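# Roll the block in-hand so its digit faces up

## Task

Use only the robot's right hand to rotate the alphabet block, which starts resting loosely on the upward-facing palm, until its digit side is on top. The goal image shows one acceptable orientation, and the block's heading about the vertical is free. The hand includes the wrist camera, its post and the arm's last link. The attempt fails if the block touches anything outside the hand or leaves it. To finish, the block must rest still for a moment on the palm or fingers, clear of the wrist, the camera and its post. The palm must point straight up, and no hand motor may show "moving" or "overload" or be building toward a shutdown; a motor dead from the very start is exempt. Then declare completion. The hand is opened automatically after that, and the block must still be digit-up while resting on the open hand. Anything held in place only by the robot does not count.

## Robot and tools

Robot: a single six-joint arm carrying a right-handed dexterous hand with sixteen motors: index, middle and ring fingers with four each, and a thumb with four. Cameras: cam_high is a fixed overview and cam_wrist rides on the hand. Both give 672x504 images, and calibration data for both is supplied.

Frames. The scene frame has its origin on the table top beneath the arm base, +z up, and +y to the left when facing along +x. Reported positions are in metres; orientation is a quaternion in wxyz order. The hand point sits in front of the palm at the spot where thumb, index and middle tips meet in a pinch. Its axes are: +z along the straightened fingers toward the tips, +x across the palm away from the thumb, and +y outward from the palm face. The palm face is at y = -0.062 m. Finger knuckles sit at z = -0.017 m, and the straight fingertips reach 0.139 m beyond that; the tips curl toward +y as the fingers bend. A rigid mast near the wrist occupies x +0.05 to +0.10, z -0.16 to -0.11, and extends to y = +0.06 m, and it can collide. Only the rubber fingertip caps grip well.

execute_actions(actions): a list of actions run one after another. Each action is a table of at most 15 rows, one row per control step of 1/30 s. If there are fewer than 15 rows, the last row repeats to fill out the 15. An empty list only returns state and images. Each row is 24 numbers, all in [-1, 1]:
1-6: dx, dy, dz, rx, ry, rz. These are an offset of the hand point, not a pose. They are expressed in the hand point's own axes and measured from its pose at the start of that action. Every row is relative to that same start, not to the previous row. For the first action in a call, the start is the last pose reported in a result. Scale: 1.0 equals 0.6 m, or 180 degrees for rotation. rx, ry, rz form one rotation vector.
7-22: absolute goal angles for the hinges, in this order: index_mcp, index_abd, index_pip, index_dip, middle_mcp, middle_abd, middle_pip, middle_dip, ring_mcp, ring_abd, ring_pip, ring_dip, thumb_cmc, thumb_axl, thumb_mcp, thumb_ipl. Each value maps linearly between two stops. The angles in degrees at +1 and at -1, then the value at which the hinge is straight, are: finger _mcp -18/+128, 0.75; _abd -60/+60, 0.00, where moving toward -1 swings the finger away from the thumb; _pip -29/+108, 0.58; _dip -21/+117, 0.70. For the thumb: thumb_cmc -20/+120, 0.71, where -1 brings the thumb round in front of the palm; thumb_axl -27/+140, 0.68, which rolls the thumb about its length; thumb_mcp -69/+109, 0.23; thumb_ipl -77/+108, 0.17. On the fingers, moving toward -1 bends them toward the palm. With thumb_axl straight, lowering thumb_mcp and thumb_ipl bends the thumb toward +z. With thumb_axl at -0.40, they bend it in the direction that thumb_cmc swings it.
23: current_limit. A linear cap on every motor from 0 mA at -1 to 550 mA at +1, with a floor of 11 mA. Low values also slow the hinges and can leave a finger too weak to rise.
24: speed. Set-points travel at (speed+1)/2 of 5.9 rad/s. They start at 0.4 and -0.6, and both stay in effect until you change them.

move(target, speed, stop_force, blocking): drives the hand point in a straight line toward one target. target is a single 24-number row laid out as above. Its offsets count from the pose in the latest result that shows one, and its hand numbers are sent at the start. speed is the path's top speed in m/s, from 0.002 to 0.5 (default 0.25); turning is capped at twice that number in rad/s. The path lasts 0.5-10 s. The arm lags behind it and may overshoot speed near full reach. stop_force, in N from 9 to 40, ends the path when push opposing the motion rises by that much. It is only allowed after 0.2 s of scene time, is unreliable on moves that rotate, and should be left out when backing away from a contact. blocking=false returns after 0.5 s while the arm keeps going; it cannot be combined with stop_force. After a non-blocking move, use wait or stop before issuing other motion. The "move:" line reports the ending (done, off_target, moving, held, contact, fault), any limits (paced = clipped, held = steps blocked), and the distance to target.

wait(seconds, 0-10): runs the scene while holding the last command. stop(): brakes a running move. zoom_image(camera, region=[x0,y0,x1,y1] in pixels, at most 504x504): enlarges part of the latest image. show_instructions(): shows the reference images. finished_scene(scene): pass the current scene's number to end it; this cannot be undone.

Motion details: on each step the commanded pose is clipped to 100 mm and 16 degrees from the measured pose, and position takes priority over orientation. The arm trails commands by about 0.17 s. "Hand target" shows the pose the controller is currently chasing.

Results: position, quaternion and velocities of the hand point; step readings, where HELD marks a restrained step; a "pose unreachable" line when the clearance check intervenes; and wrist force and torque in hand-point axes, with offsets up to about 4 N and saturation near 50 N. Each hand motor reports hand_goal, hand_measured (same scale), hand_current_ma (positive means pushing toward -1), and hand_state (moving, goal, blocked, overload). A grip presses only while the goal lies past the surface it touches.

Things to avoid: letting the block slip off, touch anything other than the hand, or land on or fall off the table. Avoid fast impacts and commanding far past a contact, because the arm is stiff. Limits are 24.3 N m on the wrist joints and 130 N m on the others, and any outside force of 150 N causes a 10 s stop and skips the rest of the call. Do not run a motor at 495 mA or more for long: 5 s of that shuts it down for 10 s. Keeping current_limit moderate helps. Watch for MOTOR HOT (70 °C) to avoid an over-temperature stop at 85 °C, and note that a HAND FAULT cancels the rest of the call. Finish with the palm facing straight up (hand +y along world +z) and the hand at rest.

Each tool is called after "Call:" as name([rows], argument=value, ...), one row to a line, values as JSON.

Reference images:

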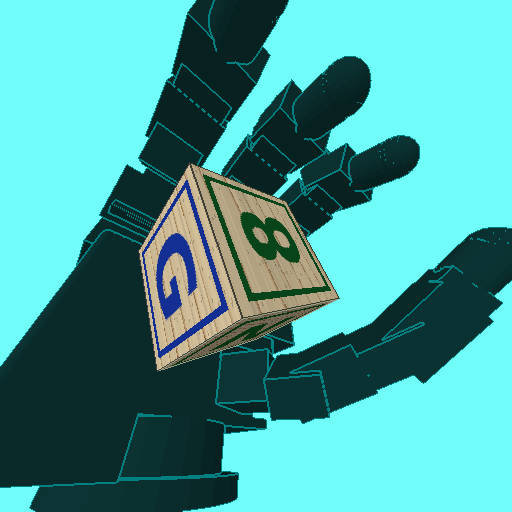

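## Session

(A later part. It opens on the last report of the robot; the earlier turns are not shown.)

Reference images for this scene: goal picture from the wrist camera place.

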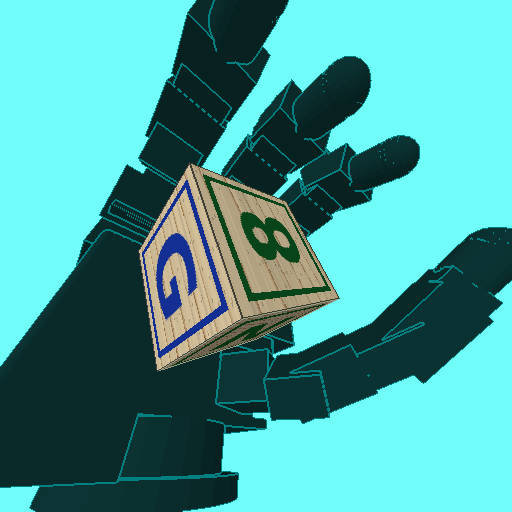

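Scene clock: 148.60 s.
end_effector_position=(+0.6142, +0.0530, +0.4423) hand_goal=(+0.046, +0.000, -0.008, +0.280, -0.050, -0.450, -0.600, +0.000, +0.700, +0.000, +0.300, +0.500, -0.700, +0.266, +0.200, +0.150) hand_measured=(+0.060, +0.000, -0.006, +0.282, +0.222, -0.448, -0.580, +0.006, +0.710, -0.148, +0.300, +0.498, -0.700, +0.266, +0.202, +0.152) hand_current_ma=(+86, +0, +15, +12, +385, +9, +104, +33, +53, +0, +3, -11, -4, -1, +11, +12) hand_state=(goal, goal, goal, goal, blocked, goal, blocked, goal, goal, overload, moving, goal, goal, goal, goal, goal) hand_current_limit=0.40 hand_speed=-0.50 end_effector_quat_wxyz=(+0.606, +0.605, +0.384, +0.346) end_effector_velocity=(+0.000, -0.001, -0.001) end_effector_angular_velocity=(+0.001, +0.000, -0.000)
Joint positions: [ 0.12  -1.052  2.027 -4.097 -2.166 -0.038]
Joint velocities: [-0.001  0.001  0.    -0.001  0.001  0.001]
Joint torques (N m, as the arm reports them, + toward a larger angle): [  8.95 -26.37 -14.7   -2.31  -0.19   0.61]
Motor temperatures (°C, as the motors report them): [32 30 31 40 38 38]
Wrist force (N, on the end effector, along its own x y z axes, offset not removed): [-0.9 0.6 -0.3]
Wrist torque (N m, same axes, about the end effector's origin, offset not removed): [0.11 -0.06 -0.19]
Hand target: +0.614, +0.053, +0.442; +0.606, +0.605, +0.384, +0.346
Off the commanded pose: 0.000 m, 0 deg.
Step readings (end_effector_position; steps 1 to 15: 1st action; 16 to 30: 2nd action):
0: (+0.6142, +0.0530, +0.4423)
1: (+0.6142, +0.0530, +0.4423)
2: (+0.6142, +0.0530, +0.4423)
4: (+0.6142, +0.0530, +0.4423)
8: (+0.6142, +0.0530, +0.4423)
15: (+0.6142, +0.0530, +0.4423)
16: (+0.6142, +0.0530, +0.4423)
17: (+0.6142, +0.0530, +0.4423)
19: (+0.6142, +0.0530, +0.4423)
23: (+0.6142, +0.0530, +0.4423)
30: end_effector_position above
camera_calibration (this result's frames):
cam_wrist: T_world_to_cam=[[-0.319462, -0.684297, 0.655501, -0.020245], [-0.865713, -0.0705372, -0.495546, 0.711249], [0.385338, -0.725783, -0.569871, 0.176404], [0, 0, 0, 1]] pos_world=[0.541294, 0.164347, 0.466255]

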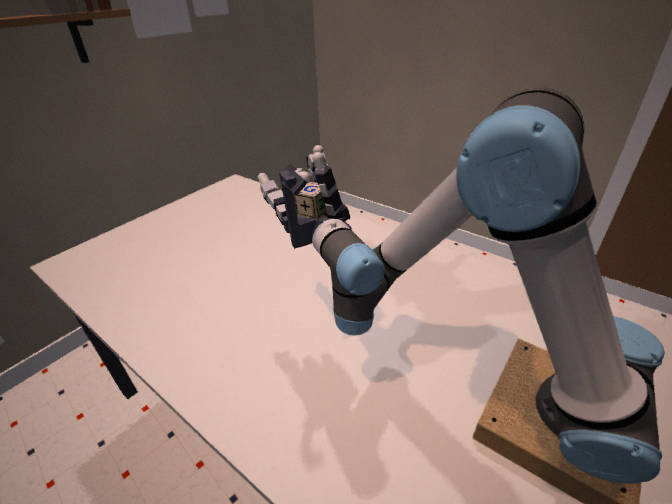

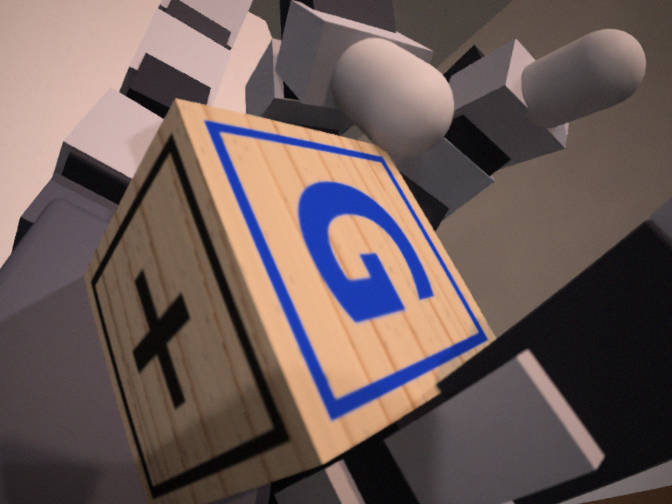

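Call:
execute_actions([
  [[0,0,0,0,0,0,0.046,0,-0.008,0.28,0.35,-0.8,-0.6,0.0,0.7,0,0.3,0.5,-0.7,0.266,0.2,0.15,0.4,-0.3]],
  [[0,0,0,0,0,0,0.046,0,-0.008,0.28,0.15,-0.8,-0.6,0.0,0.7,0,0.3,0.5,-0.7,0.266,0.2,0.15,0.4,-0.3]],
])

Call:
execute_actions([
  [[0,0,0,0,0,0,0.046,0,-0.008,0.28,0.2,-0.3,-0.6,0.0,0.7,0,0.3,0.5,-0.7,0.266,0.2,0.15,0.4,-0.6]],
  [[0,0,0,0,0,0,0.046,0,-0.008,0.28,0.2,0.1,-0.6,0.0,0.7,0,0.3,0.5,-0.7,0.266,0.2,0.15,0.4,-0.6]],
])

Scene clock: 160.47 s.
end_effector_position=(+0.6142, +0.0530, +0.4423) hand_goal=(+0.046, +0.000, -0.008, +0.280, +0.150, -0.800, -0.600, +0.000, +0.700, +0.000, +0.300, +0.500, -0.700, +0.266, +0.200, +0.150) hand_measured=(+0.060, +0.000, -0.006, +0.282, +0.216, -0.798, -0.586, +0.004, +0.710, -0.148, +0.300, +0.498, -0.700, +0.266, +0.202, +0.152) hand_current_ma=(+86, +0, +15, +12, +352, +8, +67, +22, +53, +0, +2, -11, -2, -1, +9, +12) hand_state=(goal, goal, goal, goal, blocked, goal, goal, goal, goal, overload, goal, goal, goal, goal, goal, goal) hand_current_limit=0.40 hand_speed=-0.30 end_effector_quat_wxyz=(+0.606, +0.605, +0.384, +0.346) end_effector_velocity=(-0.000, -0.000, -0.000) end_effector_angular_velocity=(-0.000, +0.000, -0.000)
Joint positions: [ 0.12  -1.052  2.027 -4.097 -2.166 -0.038]
Joint velocities: [-0.001 -0.     0.    -0.     0.    -0.001]
Joint torques (N m, as the arm reports them, + toward a larger angle): [  9.88 -26.78 -14.83  -2.18  -0.2    0.73]
Motor temperatures (°C, as the motors report them): [32 30 31 40 38 38]
Wrist force (N, on the end effector, along its own x y z axes, offset not removed): [-0.7 2.1 1.6]
Wrist torque (N m, same axes, about the end effector's origin, offset not removed): [-0.04 -0.21 -0.18]
Hand target: +0.614, +0.053, +0.442; +0.606, +0.605, +0.384, +0.346
Off the commanded pose: 0.000 m, 0 deg.
Step readings (end_effector_position; steps 1 to 15: 1st action; 16 to 30: 2nd action):
0: (+0.6142, +0.0530, +0.4423)
1: (+0.6142, +0.0530, +0.4423)
2: (+0.6142, +0.0530, +0.4423)
4: (+0.6142, +0.0530, +0.4423)
8: (+0.6142, +0.0530, +0.4423)
15: (+0.6142, +0.0530, +0.4423)
16: (+0.6142, +0.0530, +0.4423)
17: (+0.6142, +0.0530, +0.4423)
19: (+0.6142, +0.0530, +0.4423)
23: (+0.6142, +0.0530, +0.4423)
30: end_effector_position above
camera_calibration (this result's frames):
cam_wrist: T_world_to_cam=[[-0.319462, -0.684297, 0.655501, -0.020245], [-0.865713, -0.0705373, -0.495546, 0.711249], [0.385338, -0.725783, -0.569871, 0.176404], [0, 0, 0, 1]] pos_world=[0.541294, 0.164347, 0.466255]

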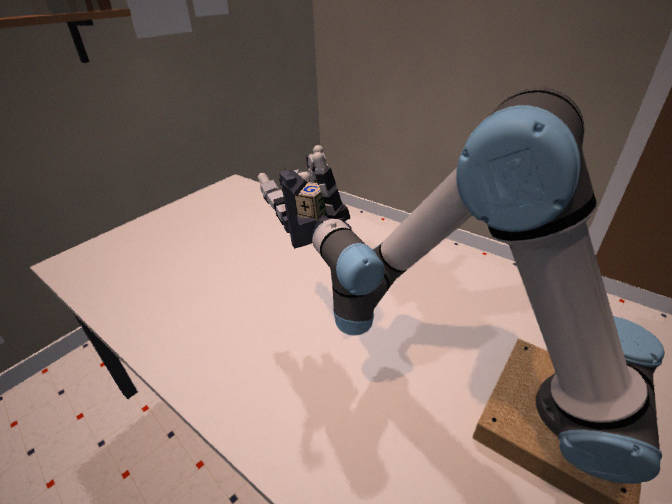

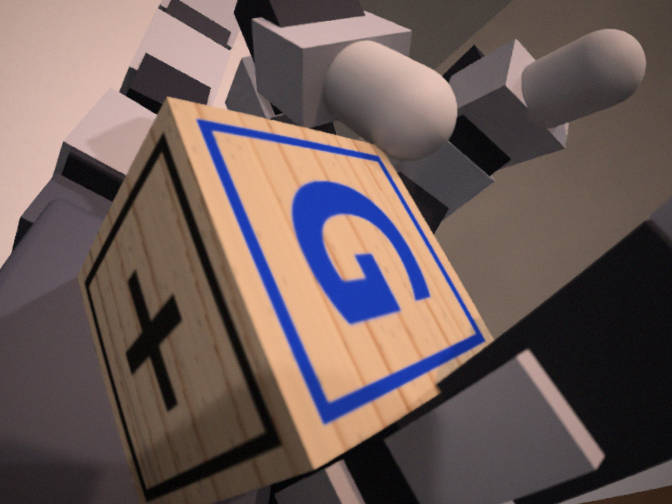

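Scene clock: 161.47 s.
end_effector_position=(+0.6142, +0.0530, +0.4423) hand_goal=(+0.046, +0.000, -0.008, +0.280, +0.200, +0.100, -0.600, +0.000, +0.700, +0.000, +0.300, +0.500, -0.700, +0.266, +0.200, +0.150) hand_measured=(+0.060, +0.000, -0.006, +0.282, +0.218, +0.096, -0.598, +0.002, +0.710, -0.148, +0.300, +0.498, -0.700, +0.266, +0.200, +0.152) hand_current_ma=(+86, +0, +15, +12, +92, -14, +8, +12, +53, +0, +2, -11, -2, -1, +7, +12) hand_state=(goal, goal, goal, goal, goal, moving, goal, goal, goal, overload, goal, goal, goal, goal, goal, goal) hand_current_limit=0.40 hand_speed=-0.60 end_effector_quat_wxyz=(+0.606, +0.605, +0.384, +0.346) end_effector_velocity=(-0.001, +0.000, +0.001) end_effector_angular_velocity=(-0.002, -0.001, -0.001)
Joint positions: [ 0.12  -1.052  2.027 -4.097 -2.166 -0.038]
Joint velocities: [ 0.001 -0.002  0.    -0.001 -0.001 -0.003]
Joint torques (N m, as the arm reports them, + toward a larger angle): [  9.47 -26.13 -14.47  -2.14  -0.21   0.67]
Motor temperatures (°C, as the motors report them): [32 30 31 40 38 38]
Wrist force (N, on the end effector, along its own x y z axes, offset not removed): [-1.7 0.0 0.5]
Wrist torque (N m, same axes, about the end effector's origin, offset not removed): [-0.02 -0.02 -0.21]
Hand target: +0.614, +0.053, +0.442; +0.606, +0.605, +0.384, +0.346
Off the commanded pose: 0.000 m, 0 deg.
Step readings (end_effector_position; steps 1 to 15: 1st action; 16 to 30: 2nd action):
0: (+0.6142, +0.0530, +0.4423)
1: (+0.6142, +0.0530, +0.4423)
2: (+0.6142, +0.0530, +0.4423)
4: (+0.6142, +0.0530, +0.4423)
8: (+0.6142, +0.0530, +0.4423)
15: (+0.6142, +0.0530, +0.4423)
16: (+0.6142, +0.0530, +0.4423)
17: (+0.6142, +0.0530, +0.4423)
19: (+0.6142, +0.0530, +0.4423)
23: (+0.6142, +0.0530, +0.4423)
30: end_effector_position above
camera_calibration (this result's frames):
cam_wrist: T_world_to_cam=[[-0.319462, -0.684297, 0.655501, -0.0202449], [-0.865713, -0.0705373, -0.495546, 0.711249], [0.385338, -0.725783, -0.569871, 0.176404], [0, 0, 0, 1]] pos_world=[0.541294, 0.164347, 0.466255]

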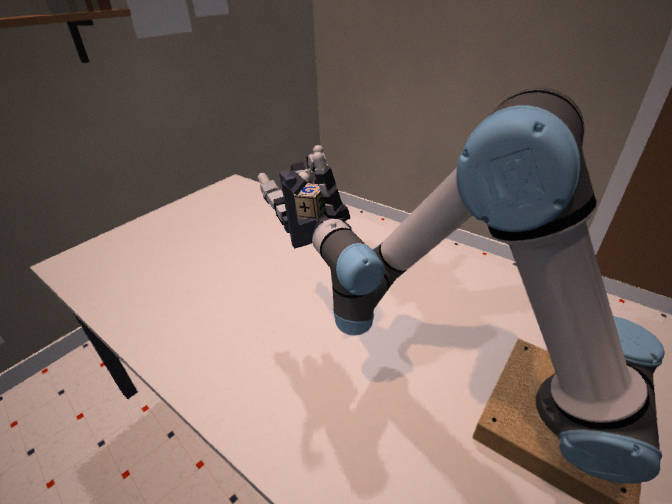

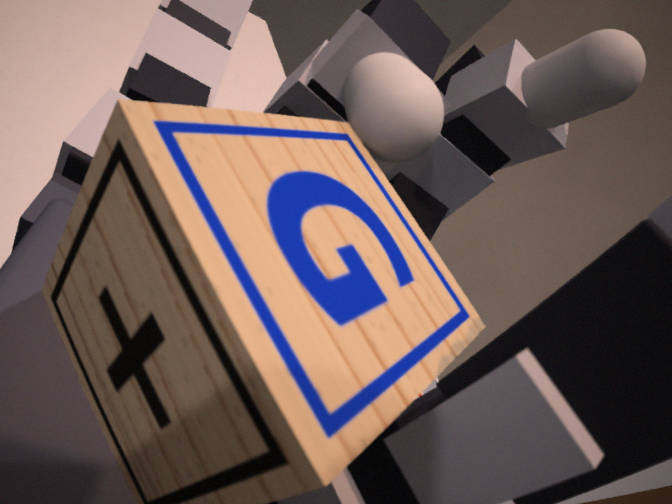

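Call:
execute_actions([
  [[0,0,0,0,0,0,0.046,0,-0.008,0.28,0.2,0.1,-0.6,0.0,0.45,0,-0.8,-0.1,-0.7,0.266,0.2,0.15,0.4,0.2]],
  [[0,0,0,0,0,0,0.046,0,-0.008,0.28,0.2,0.1,-0.6,0.0,0.1,0,-0.8,-0.1,-0.6,0.266,0.2,0.15,0.4,-0.5]],
])

Scene clock: 169.17 s.
end_effector_position=(+0.6142, +0.0530, +0.4423) hand_goal=(+0.046, +0.000, -0.008, +0.280, +0.200, +0.100, -0.600, +0.000, +0.100, +0.000, -0.800, -0.100, -0.600, +0.266, +0.200, +0.150) hand_measured=(+0.060, +0.000, -0.006, +0.282, +0.218, +0.098, -0.598, +0.002, +0.112, -0.148, -0.798, -0.098, -0.604, +0.266, +0.200, +0.152) hand_current_ma=(+86, +0, +15, +12, +91, -15, +8, +12, +61, +0, -1, +11, -20, -1, +4, +11) hand_state=(goal, goal, goal, goal, goal, goal, goal, goal, moving, overload, moving, goal, goal, goal, goal, goal) hand_current_limit=0.40 hand_speed=-0.50 end_effector_quat_wxyz=(+0.606, +0.605, +0.384, +0.346) end_effector_velocity=(+0.000, -0.001, +0.000) end_effector_angular_velocity=(-0.001, +0.001, -0.002)
Joint positions: [ 0.12  -1.052  2.027 -4.097 -2.166 -0.038]
Joint velocities: [-0.002 -0.001  0.     0.001  0.    -0.001]
Joint torques (N m, as the arm reports them, + toward a larger angle): [  9.43 -26.24 -14.4   -1.94  -0.38   0.55]
Motor temperatures (°C, as the motors report them): [32 30 31 40 38 38]
Wrist force (N, on the end effector, along its own x y z axes, offset not removed): [1.2 0.2 -0.7]
Wrist torque (N m, same axes, about the end effector's origin, offset not removed): [-0.08 -0.30 -0.05]
Hand target: +0.614, +0.053, +0.442; +0.606, +0.605, +0.384, +0.346
Off the commanded pose: 0.000 m, 0 deg.
Step readings (end_effector_position; steps 1 to 15: 1st action; 16 to 30: 2nd action):
0: (+0.6142, +0.0530, +0.4423)
1: (+0.6142, +0.0530, +0.4423)
2: (+0.6142, +0.0530, +0.4423)
4: (+0.6142, +0.0530, +0.4423)
8: (+0.6142, +0.0530, +0.4423)
15: (+0.6142, +0.0530, +0.4423)
16: (+0.6142, +0.0530, +0.4423)
17: (+0.6142, +0.0530, +0.4423)
19: (+0.6142, +0.0530, +0.4423)
23: (+0.6142, +0.0530, +0.4423)
30: end_effector_position above
camera_calibration (this result's frames):
cam_wrist: T_world_to_cam=[[-0.319462, -0.684297, 0.655501, -0.0202451], [-0.865713, -0.0705375, -0.495546, 0.711249], [0.385338, -0.725783, -0.569871, 0.176404], [0, 0, 0, 1]] pos_world=[0.541294, 0.164347, 0.466255]

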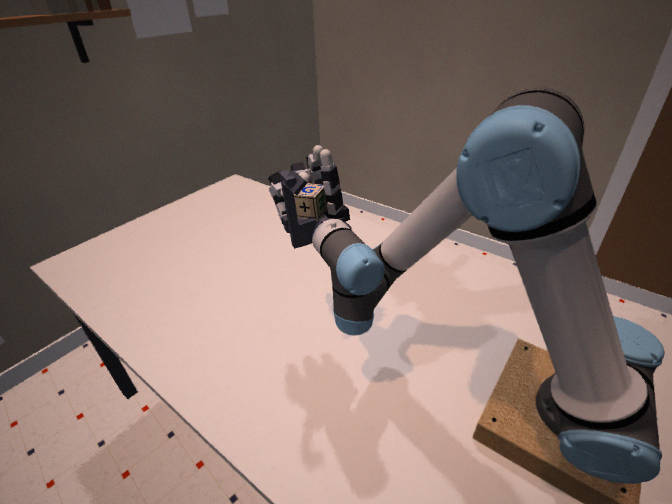

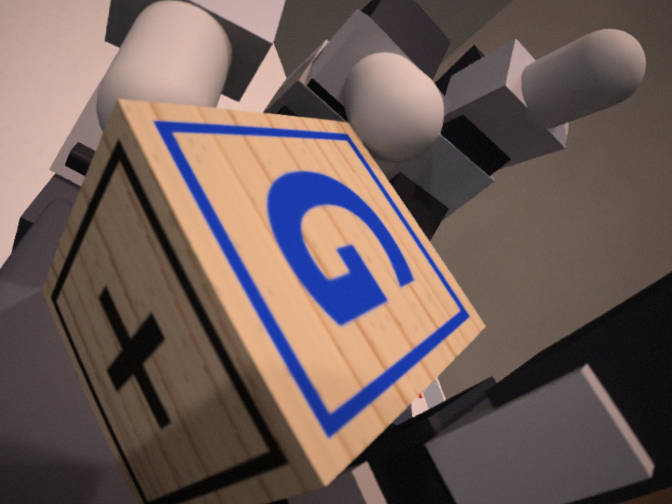

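Ring tip is on the corner. Push further.

Call:
execute_actions([
  [[0,0,0,0,0,0,0.046,0,-0.008,0.28,0.25,0.1,-0.6,0.0,-0.1,0,-0.8,-0.1,-0.6,0.266,0.2,0.15,0.4,-0.6]],
])

Scene clock: 171.87 s.
end_effector_position=(+0.6142, +0.0530, +0.4423) hand_goal=(+0.046, +0.000, -0.008, +0.280, +0.250, +0.100, -0.600, +0.000, -0.100, +0.000, -0.800, -0.100, -0.600, +0.266, +0.200, +0.150) hand_measured=(+0.060, +0.000, -0.006, +0.282, +0.254, +0.098, -0.598, +0.002, -0.090, -0.148, -0.800, -0.098, -0.604, +0.266, +0.200, +0.152) hand_current_ma=(+86, +0, +15, +12, +24, -14, +6, +11, +62, +0, +1, +11, -20, -1, +4, +11) hand_state=(goal, goal, goal, goal, goal, goal, goal, goal, goal, overload, goal, goal, goal, goal, goal, goal) hand_current_limit=0.40 hand_speed=-0.60 end_effector_quat_wxyz=(+0.606, +0.605, +0.384, +0.346) end_effector_velocity=(-0.000, +0.000, -0.001) end_effector_angular_velocity=(+0.002, +0.000, +0.001)
Joint positions: [ 0.12  -1.052  2.027 -4.097 -2.166 -0.038]
Joint velocities: [ 0.001  0.     0.     0.001 -0.     0.002]
Joint torques (N m, as the arm reports them, + toward a larger angle): [  9.62 -26.74 -15.03  -2.06  -0.39   0.53]
Motor temperatures (°C, as the motors report them): [32 30 31 40 38 38]
Wrist force (N, on the end effector, along its own x y z axes, offset not removed): [-0.2 -0.5 0.6]
Wrist torque (N m, same axes, about the end effector's origin, offset not removed): [-0.23 -0.12 -0.20]
Hand target: +0.614, +0.053, +0.442; +0.606, +0.605, +0.384, +0.346
Off the commanded pose: 0.000 m, 0 deg.
Step readings (end_effector_position):
0: (+0.6142, +0.0530, +0.4423)
1: (+0.6142, +0.0530, +0.4423)
2: (+0.6142, +0.0530, +0.4423)
4: (+0.6142, +0.0530, +0.4423)
8: (+0.6142, +0.0530, +0.4423)
15: end_effector_position above
camera_calibration (this result's frames):
cam_wrist: T_world_to_cam=[[-0.319462, -0.684298, 0.6555, -0.020245], [-0.865713, -0.0705375, -0.495546, 0.711249], [0.385339, -0.725783, -0.569871, 0.176404], [0, 0, 0, 1]] pos_world=[0.541294, 0.164347, 0.466255]

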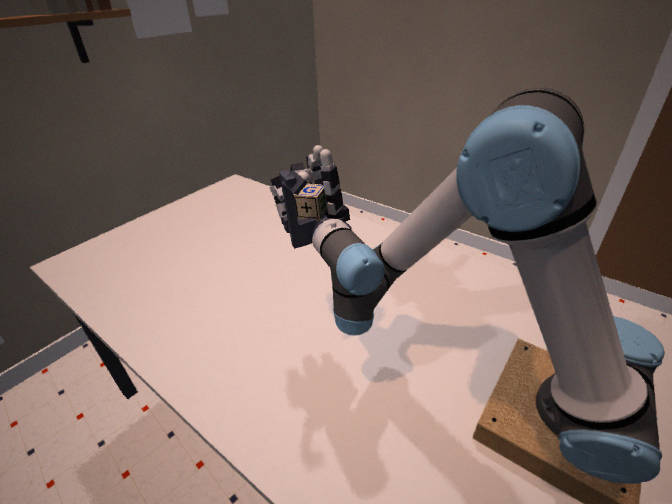

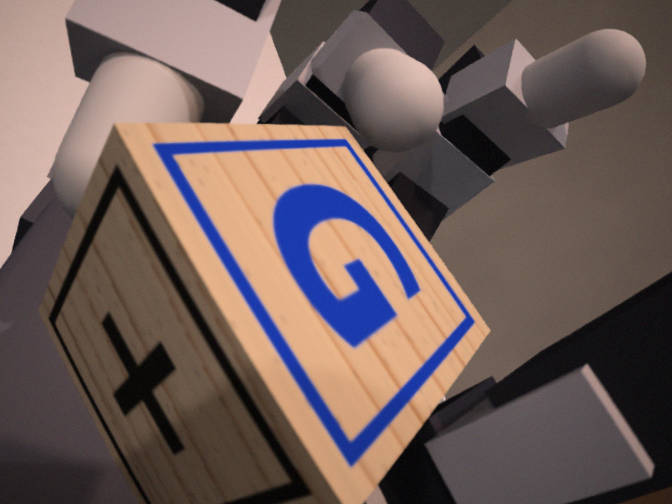

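Call:
execute_actions([
  [[0,0,0,0,0,0,0.046,0,-0.008,0.28,0.25,0.1,-0.6,0.0,-0.35,0,-0.8,-0.1,-0.6,0.266,0.2,0.15,0.4,-0.6]],
])

Call:
zoom_image(camera="cam_high", region=[250, 120, 410, 260])

Scene clock: 175.90 s.
end_effector_position=(+0.6142, +0.0530, +0.4423) hand_goal=(+0.046, +0.000, -0.008, +0.280, +0.250, +0.100, -0.600, +0.000, -0.350, +0.000, -0.800, -0.100, -0.600, +0.266, +0.200, +0.150) hand_measured=(+0.060, +0.000, -0.006, +0.282, +0.254, +0.098, -0.598, +0.002, -0.340, -0.148, -0.800, -0.098, -0.604, +0.266, +0.200, +0.152) hand_current_ma=(+86, +0, +15, +12, +24, -14, +6, +11, +53, +0, +1, +11, -20, -1, +4, +11) hand_state=(goal, goal, goal, goal, goal, goal, goal, goal, goal, overload, goal, goal, goal, goal, goal, goal) hand_current_limit=0.40 hand_speed=-0.60 end_effector_quat_wxyz=(+0.606, +0.605, +0.384, +0.346) end_effector_velocity=(-0.000, -0.001, +0.000) end_effector_angular_velocity=(-0.000, -0.001, -0.001)
Joint positions: [ 0.12  -1.052  2.027 -4.097 -2.166 -0.038]
Joint velocities: [-0.001 -0.     0.    -0.    -0.    -0.   ]
Joint torques (N m, as the arm reports them, + toward a larger angle): [  8.61 -26.52 -15.13  -1.82  -0.26   0.34]
Motor temperatures (°C, as the motors report them): [32 30 31 40 38 38]
Wrist force (N, on the end effector, along its own x y z axes, offset not removed): [-0.2 0.1 -1.5]
Wrist torque (N m, same axes, about the end effector's origin, offset not removed): [0.06 -0.10 -0.20]
Hand target: +0.614, +0.053, +0.442; +0.606, +0.605, +0.384, +0.346
Off the commanded pose: 0.000 m, 0 deg.
Step readings (end_effector_position):
0: (+0.6142, +0.0530, +0.4423)
1: (+0.6142, +0.0530, +0.4423)
2: (+0.6142, +0.0530, +0.4423)
4: (+0.6142, +0.0530, +0.4423)
8: (+0.6142, +0.0530, +0.4423)
15: end_effector_position above
camera_calibration (this result's frames):
cam_wrist: T_world_to_cam=[[-0.319462, -0.684297, 0.655501, -0.0202451], [-0.865713, -0.0705375, -0.495546, 0.711249], [0.385338, -0.725783, -0.569871, 0.176404], [0, 0, 0, 1]] pos_world=[0.541294, 0.164347, 0.466255]

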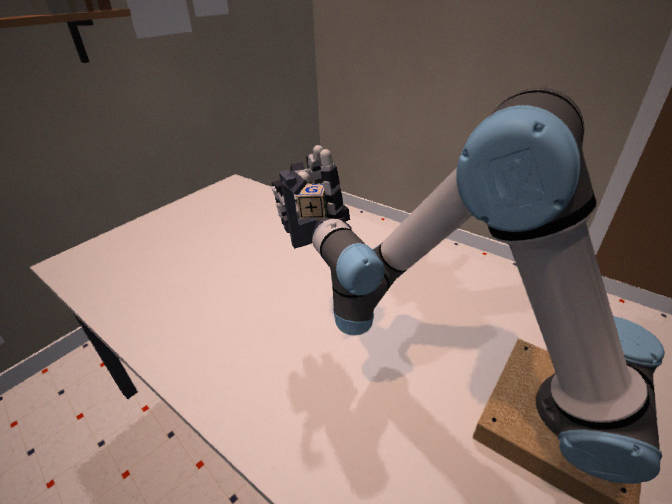

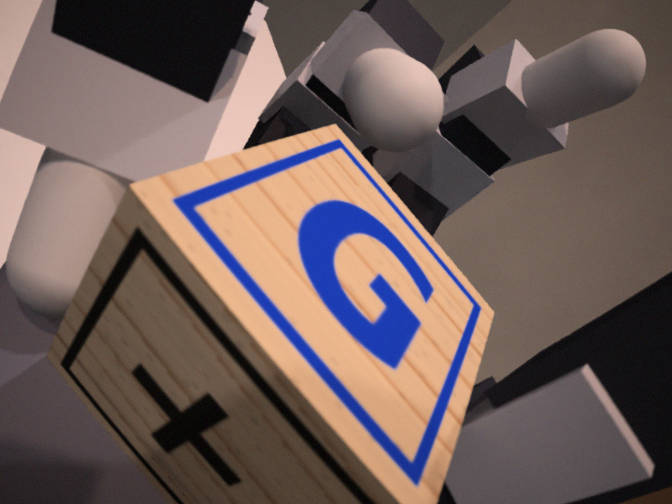

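Region (250, 120, 410, 260) of cam_high's 672x504 image, scaled by 3.150, with more detail than that image has; it fills the top 441 rows of this view, and the rest is white.

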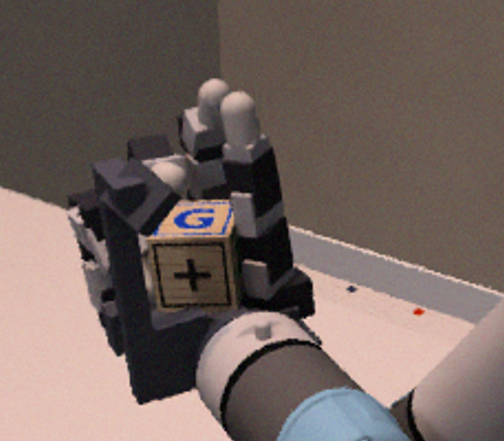

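Call:
execute_actions([
  [[0,0,0,0,0,0,0.5,0,-0.008,0.28,0.5,0,-0.6,0.0,0.3,0,-0.8,-0.1,-0.3,0.266,0.1,0.1,0.4,-0.2]],
  [[0,0,0,0,0,0,0.72,0,-0.3,0.4,0.72,0,-0.3,0.4,0.72,0,-0.3,0.4,-0.3,0.266,0.1,0.1,0.4,0]],
  [[0,0,0,0.05,0,0,0.72,0,-0.3,0.4,0.72,0,-0.3,0.4,0.72,0,-0.3,0.4,-0.3,0.266,0.1,0.1,0.4,0]],
  [[0,0,0,0.04,0,0,0.72,0,-0.3,0.4,0.72,0,-0.3,0.4,0.72,0,-0.3,0.4,-0.3,0.266,0.1,0.1,0.4,0]],
  [[0,0,0,0,0,0,0.72,0,-0.3,0.4,0.72,0,-0.3,0.4,0.72,0,-0.3,0.4,-0.3,0.266,0.1,0.1,0.4,0]],
])

Call:
zoom_image(camera="cam_high", region=[230, 100, 430, 280])

Scene clock: 198.10 s.
end_effector_position=(+0.6138, +0.0530, +0.4424) hand_goal=(+0.720, +0.000, -0.300, +0.400, +0.720, +0.000, -0.300, +0.400, +0.720, +0.000, -0.300, +0.400, -0.300, +0.266, +0.100, +0.100) hand_measured=(+0.730, +0.000, -0.294, +0.398, +0.732, +0.002, -0.300, +0.398, +0.730, -0.148, -0.300, +0.398, -0.298, +0.266, +0.100, +0.102) hand_current_ma=(+58, +0, +27, -13, +62, +11, +0, -13, +60, +0, +0, -13, +7, -1, -1, +9) hand_state=(goal, goal, goal, goal, goal, goal, goal, goal, goal, overload, goal, goal, goal, goal, goal, goal) hand_current_limit=0.40 hand_speed=0.00 end_effector_quat_wxyz=(+0.517, +0.682, +0.428, +0.289) end_effector_velocity=(-0.000, +0.000, +0.001) end_effector_angular_velocity=(+0.000, -0.003, +0.001)
Joint positions: [ 0.144 -1.269  2.097 -3.611 -2.173  0.158]
Joint velocities: [ 0.001 -0.001  0.    -0.002 -0.    -0.   ]
Joint torques (N m, as the arm reports them, + toward a larger angle): [  3.82 -20.57 -10.15  -3.97  -1.78  -2.31]
Motor temperatures (°C, as the motors report them): [32 30 31 40 38 38]
Wrist force (N, on the end effector, along its own x y z axes, offset not removed): [0.2 2.8 0.7]
Wrist torque (N m, same axes, about the end effector's origin, offset not removed): [0.37 -0.15 -0.11]
Hand target: +0.614, +0.053, +0.442; +0.517, +0.682, +0.428, +0.289
Off the commanded pose: 0.000 m, 0 deg.
Step readings (end_effector_position; steps 1 to 15: 1st action; 16 to 30: 2nd action; 31 to 45: 3rd action; 46 to 60: 4th action; 61 to 75: 5th action):
0: (+0.6142, +0.0530, +0.4423)
1: (+0.6142, +0.0530, +0.4423)
2: (+0.6142, +0.0530, +0.4423)
4: (+0.6142, +0.0530, +0.4423)
8: (+0.6142, +0.0530, +0.4423)
15: (+0.6142, +0.0530, +0.4423)
16: (+0.6142, +0.0530, +0.4423)
17: (+0.6142, +0.0530, +0.4423)
19: (+0.6142, +0.0530, +0.4423)
23: (+0.6142, +0.0530, +0.4423)
30: (+0.6142, +0.0530, +0.4423)
31: (+0.6141, +0.0531, +0.4423)
32: (+0.6118, +0.0532, +0.4427)
34: (+0.6086, +0.0527, +0.4452)
38: (+0.6118, +0.0528, +0.4426)
45: (+0.6140, +0.0530, +0.4423)
46: (+0.6139, +0.0530, +0.4423)
47: (+0.6122, +0.0531, +0.4435)
49: (+0.6103, +0.0527, +0.4458)
53: (+0.6124, +0.0528, +0.4429)
60: (+0.6138, +0.0529, +0.4423)
61: (+0.6139, +0.0529, +0.4423)
62: (+0.6139, +0.0529, +0.4424)
64: (+0.6138, +0.0529, +0.4424)
68: (+0.6138, +0.0530, +0.4425)
75: end_effector_position above
camera_calibration (this result's frames):
cam_wrist: T_world_to_cam=[[-0.171548, -0.763712, 0.622346, -0.092369], [-0.96124, -0.00864957, -0.275577, 0.669041], [0.215844, -0.645499, -0.732627, 0.34842], [0, 0, 0, 1]] pos_world=[0.552059, 0.160148, 0.49712]

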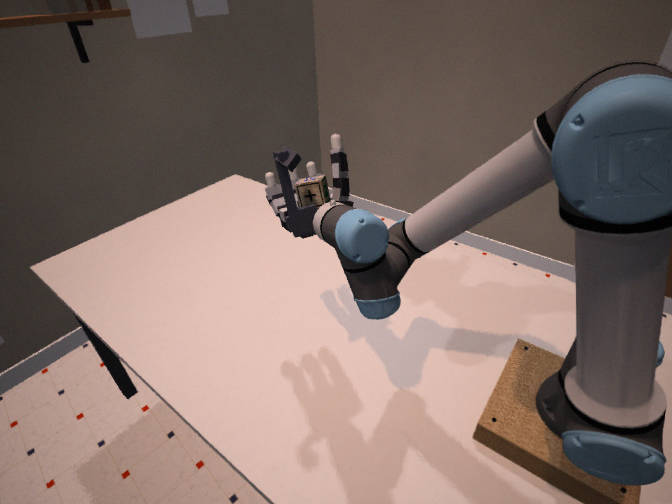

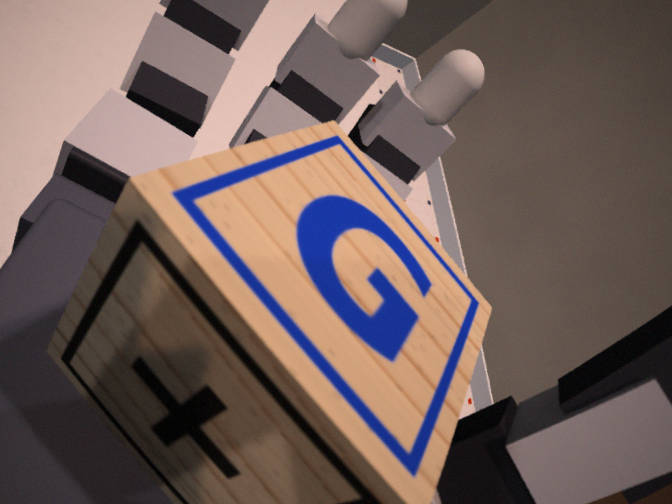

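Region (230, 100, 430, 280) of cam_high's 672x504 image, scaled by 2.520, with more detail than that image has; it fills the top 454 rows of this view, and the rest is white.

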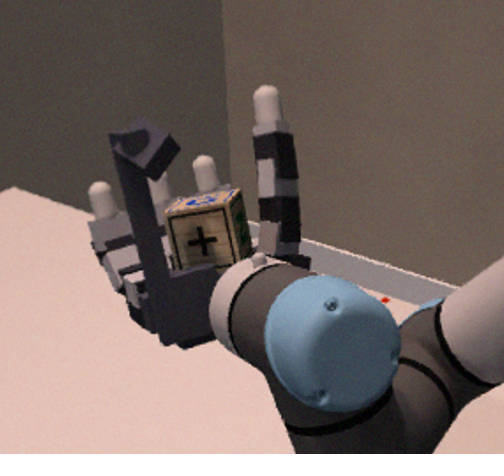

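Call:
move(target=[0,0,0,0.07,0,0,0.72,0,-0.5,0.4,0.72,0,-0.5,0.4,0.72,0,-0.5,0.4,-0.3,0.266,0.1,0.1,0.4,0], speed=0.05)

Scene clock: 204.90 s.
end_effector_position=(+0.6139, +0.0530, +0.4425) hand_goal=(+0.720, +0.000, -0.500, +0.400, +0.720, +0.000, -0.500, +0.400, +0.720, +0.000, -0.500, +0.400, -0.300, +0.266, +0.100, +0.100) hand_measured=(+0.730, +0.000, -0.494, +0.398, +0.732, +0.002, -0.494, +0.398, +0.730, -0.148, -0.494, +0.398, -0.298, +0.266, +0.100, +0.102) hand_current_ma=(+58, +0, +34, -12, +66, +12, +32, -11, +60, +0, +33, -12, +7, -1, -4, +8) hand_state=(goal, goal, goal, goal, goal, goal, goal, goal, goal, overload, goal, goal, goal, goal, goal, goal) hand_current_limit=0.40 hand_speed=0.00 end_effector_quat_wxyz=(+0.439, +0.735, +0.457, +0.241) end_effector_velocity=(-0.000, -0.001, +0.000) end_effector_angular_velocity=(+0.006, +0.010, -0.002)
Joint positions: [ 0.146 -1.426  2.079 -3.181 -2.124  0.298]
Joint velocities: [-0.001 -0.008 -0.003  0.024  0.004  0.008]
Joint torques (N m, as the arm reports them, + toward a larger angle): [ -7.66 -33.23 -30.36  -2.39   0.61   2.17]
Motor temperatures (°C, as the motors report them): [32 30 31 40 38 38]
Wrist force (N, on the end effector, along its own x y z axes, offset not removed): [-0.5 0.2 -0.1]
Wrist torque (N m, same axes, about the end effector's origin, offset not removed): [0.19 -0.09 -0.32]
Hand target: +0.614, +0.053, +0.443; +0.439, +0.735, +0.458, +0.241
Off the commanded pose: 0.000 m, 0 deg.
move: done
camera_calibration (this result's frames):
cam_wrist: T_world_to_cam=[[-0.0645247, -0.823019, 0.564337, -0.129326], [-0.996186, 0.0198354, -0.0849734, 0.604691], [0.0587409, -0.567667, -0.82116, 0.479999], [0, 0, 0, 1]] pos_world=[0.565844, 0.154048, 0.518521]

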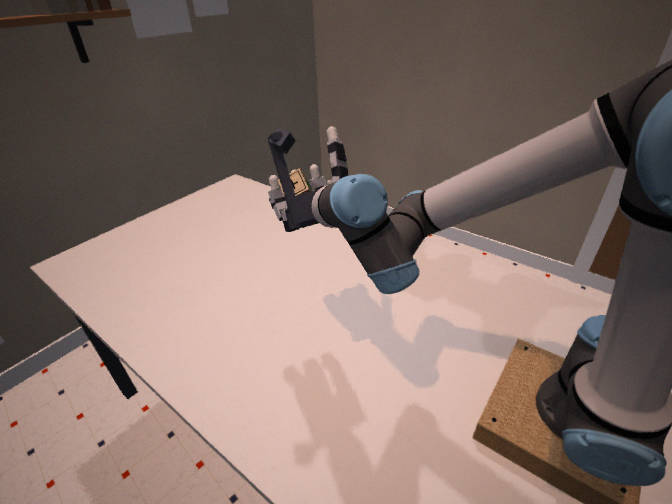

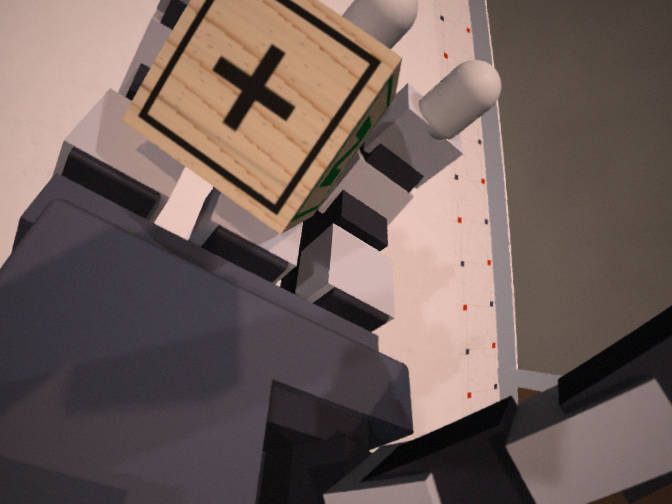

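Call:
zoom_image(camera="cam_high", region=[250, 120, 370, 230])

Region (250, 120, 370, 230) of cam_high's 672x504 image, scaled by 4.200, with more detail than that image has; it fills the top 462 rows of this view, and the rest is white.

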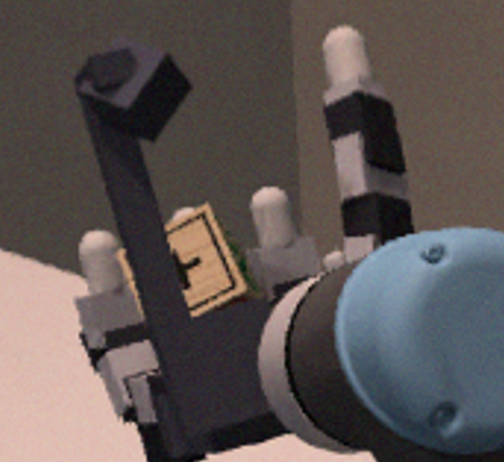

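Call:
execute_actions([
  [[0,0,0,0,0,0,0.25,0,-0.4,0.4,0.25,0,-0.4,0.4,0.25,0,-0.4,0.4,-0.3,0.266,0.1,0.1,0.4,-0.7]],
  [[0,0,0,0,0,0,0.25,0,-0.4,0.4,0.25,0,-0.4,0.4,0.25,0,-0.4,0.4,-0.3,0.266,0.1,0.1,0.4,-0.7]],
])

Call:
move(target=[0,0,0,0.16,0,0,-0.1,0,-0.4,0.4,-0.1,0,-0.4,0.4,-0.1,0,-0.4,0.4,-0.3,0.266,0.1,0.1,0.4,-0.9], speed=0.12)

Scene clock: 225.37 s.
end_effector_position=(+0.6139, +0.0530, +0.4426) hand_goal=(+0.250, +0.000, -0.400, +0.400, +0.250, +0.000, -0.400, +0.400, +0.250, +0.000, -0.400, +0.400, -0.300, +0.266, +0.100, +0.100) hand_measured=(+0.270, +0.000, -0.400, +0.398, +0.276, +0.002, -0.400, +0.398, +0.272, -0.148, -0.400, +0.398, -0.298, +0.266, +0.100, +0.102) hand_current_ma=(+123, +0, -3, -12, +142, +11, -1, -11, +131, +0, -3, -12, +7, -1, -4, +8) hand_state=(blocked, goal, goal, goal, blocked, goal, goal, goal, blocked, overload, goal, goal, goal, goal, goal, goal) hand_current_limit=0.40 hand_speed=-0.70 end_effector_quat_wxyz=(+0.439, +0.735, +0.457, +0.241) end_effector_velocity=(+0.000, +0.001, +0.000) end_effector_angular_velocity=(+0.001, -0.001, +0.002)
Joint positions: [ 0.145 -1.426  2.079 -3.181 -2.124  0.298]
Joint velocities: [ 0.    -0.    -0.    -0.001  0.002  0.   ]
Joint torques (N m, as the arm reports them, + toward a larger angle): [ -3.59 -17.58 -13.98  -4.08  -1.85  -2.27]
Motor temperatures (°C, as the motors report them): [32 30 31 40 38 38]
Wrist force (N, on the end effector, along its own x y z axes, offset not removed): [0.0 0.7 2.2]
Wrist torque (N m, same axes, about the end effector's origin, offset not removed): [-0.02 -0.22 -0.30]
Hand target: +0.614, +0.053, +0.443; +0.439, +0.735, +0.457, +0.241
Off the commanded pose: 0.000 m, 0 deg.
Step readings (end_effector_position; steps 1 to 15: 1st action; 16 to 30: 2nd action):
0: (+0.6139, +0.0530, +0.4425)
1: (+0.6139, +0.0530, +0.4425)
2: (+0.6139, +0.0530, +0.4426)
4: (+0.6139, +0.0530, +0.4427)
8: (+0.6139, +0.0530, +0.4427)
15: (+0.6139, +0.0530, +0.4426)
16: (+0.6139, +0.0530, +0.4426)
17: (+0.6139, +0.0530, +0.4425)
19: (+0.6139, +0.0530, +0.4426)
23: (+0.6139, +0.0530, +0.4426)
30: end_effector_position above
camera_calibration (this result's frames):
cam_wrist: T_world_to_cam=[[-0.0645567, -0.82302, 0.564331, -0.129324], [-0.996183, 0.0198586, -0.0849967, 0.604697], [0.0587472, -0.567665, -0.821161, 0.480001], [0, 0, 0, 1]] pos_world=[0.565842, 0.154035, 0.518537]

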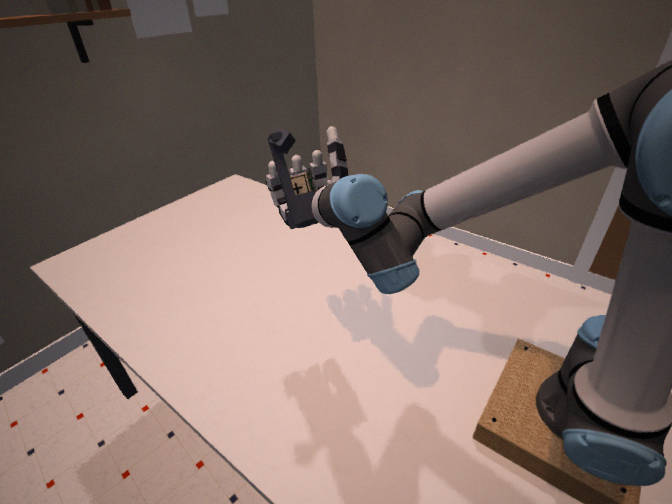

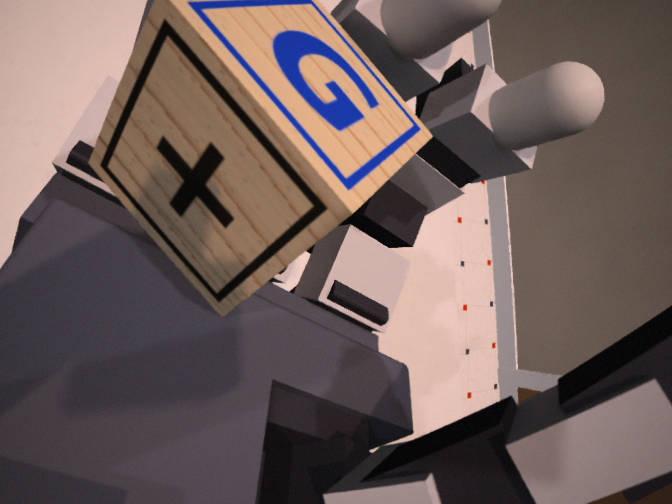

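Scene clock: 227.83 s.
end_effector_position=(+0.6139, +0.0529, +0.4428) hand_goal=(-0.100, +0.000, -0.400, +0.400, -0.100, +0.000, -0.400, +0.400, -0.100, +0.000, -0.400, +0.400, -0.300, +0.266, +0.100, +0.100) hand_measured=(-0.080, +0.000, -0.400, +0.398, -0.070, +0.002, -0.396, +0.398, -0.078, -0.148, -0.400, +0.398, -0.298, +0.266, +0.098, +0.100) hand_current_ma=(+120, +0, -3, -12, +162, +12, +21, -7, +123, +0, -3, -12, +7, -1, -14, +6) hand_state=(goal, goal, goal, goal, blocked, goal, goal, goal, blocked, overload, goal, goal, goal, goal, goal, goal) hand_current_limit=0.40 hand_speed=-0.90 end_effector_quat_wxyz=(+0.243, +0.820, +0.503, +0.120) end_effector_velocity=(+0.001, -0.001, -0.001) end_effector_angular_velocity=(+0.004, +0.012, -0.002)
Joint positions: [ 0.095 -1.579  1.821 -2.276 -1.897  0.477]
Joint velocities: [-0.002  0.003 -0.01   0.02   0.005  0.002]
Joint torques (N m, as the arm reports them, + toward a larger angle): [ -7.77 -15.65 -35.6   -2.51   0.6    2.13]
Motor temperatures (°C, as the motors report them): [32 30 31 40 38 38]
Wrist force (N, on the end effector, along its own x y z axes, offset not removed): [-2.5 2.5 1.6]
Wrist torque (N m, same axes, about the end effector's origin, offset not removed): [0.29 0.20 -0.35]
Hand target: +0.614, +0.053, +0.443; +0.243, +0.821, +0.503, +0.120
Off the commanded pose: 0.000 m, 0 deg.
move: done
camera_calibration (this result's frames):
cam_wrist: T_world_to_cam=[[0.119682, -0.931661, 0.34305, -0.138862], [-0.934569, 0.0108873, 0.355616, 0.372289], [-0.335049, -0.363164, -0.869399, 0.732427], [0, 0, 0, 1]] pos_world=[0.609948, 0.132566, 0.552016]

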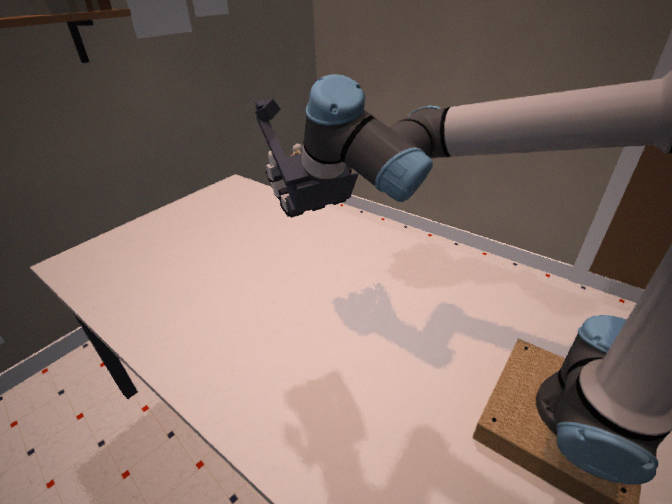

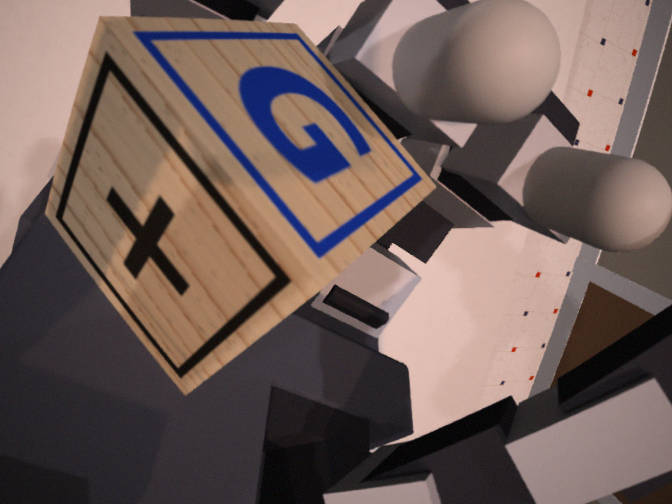

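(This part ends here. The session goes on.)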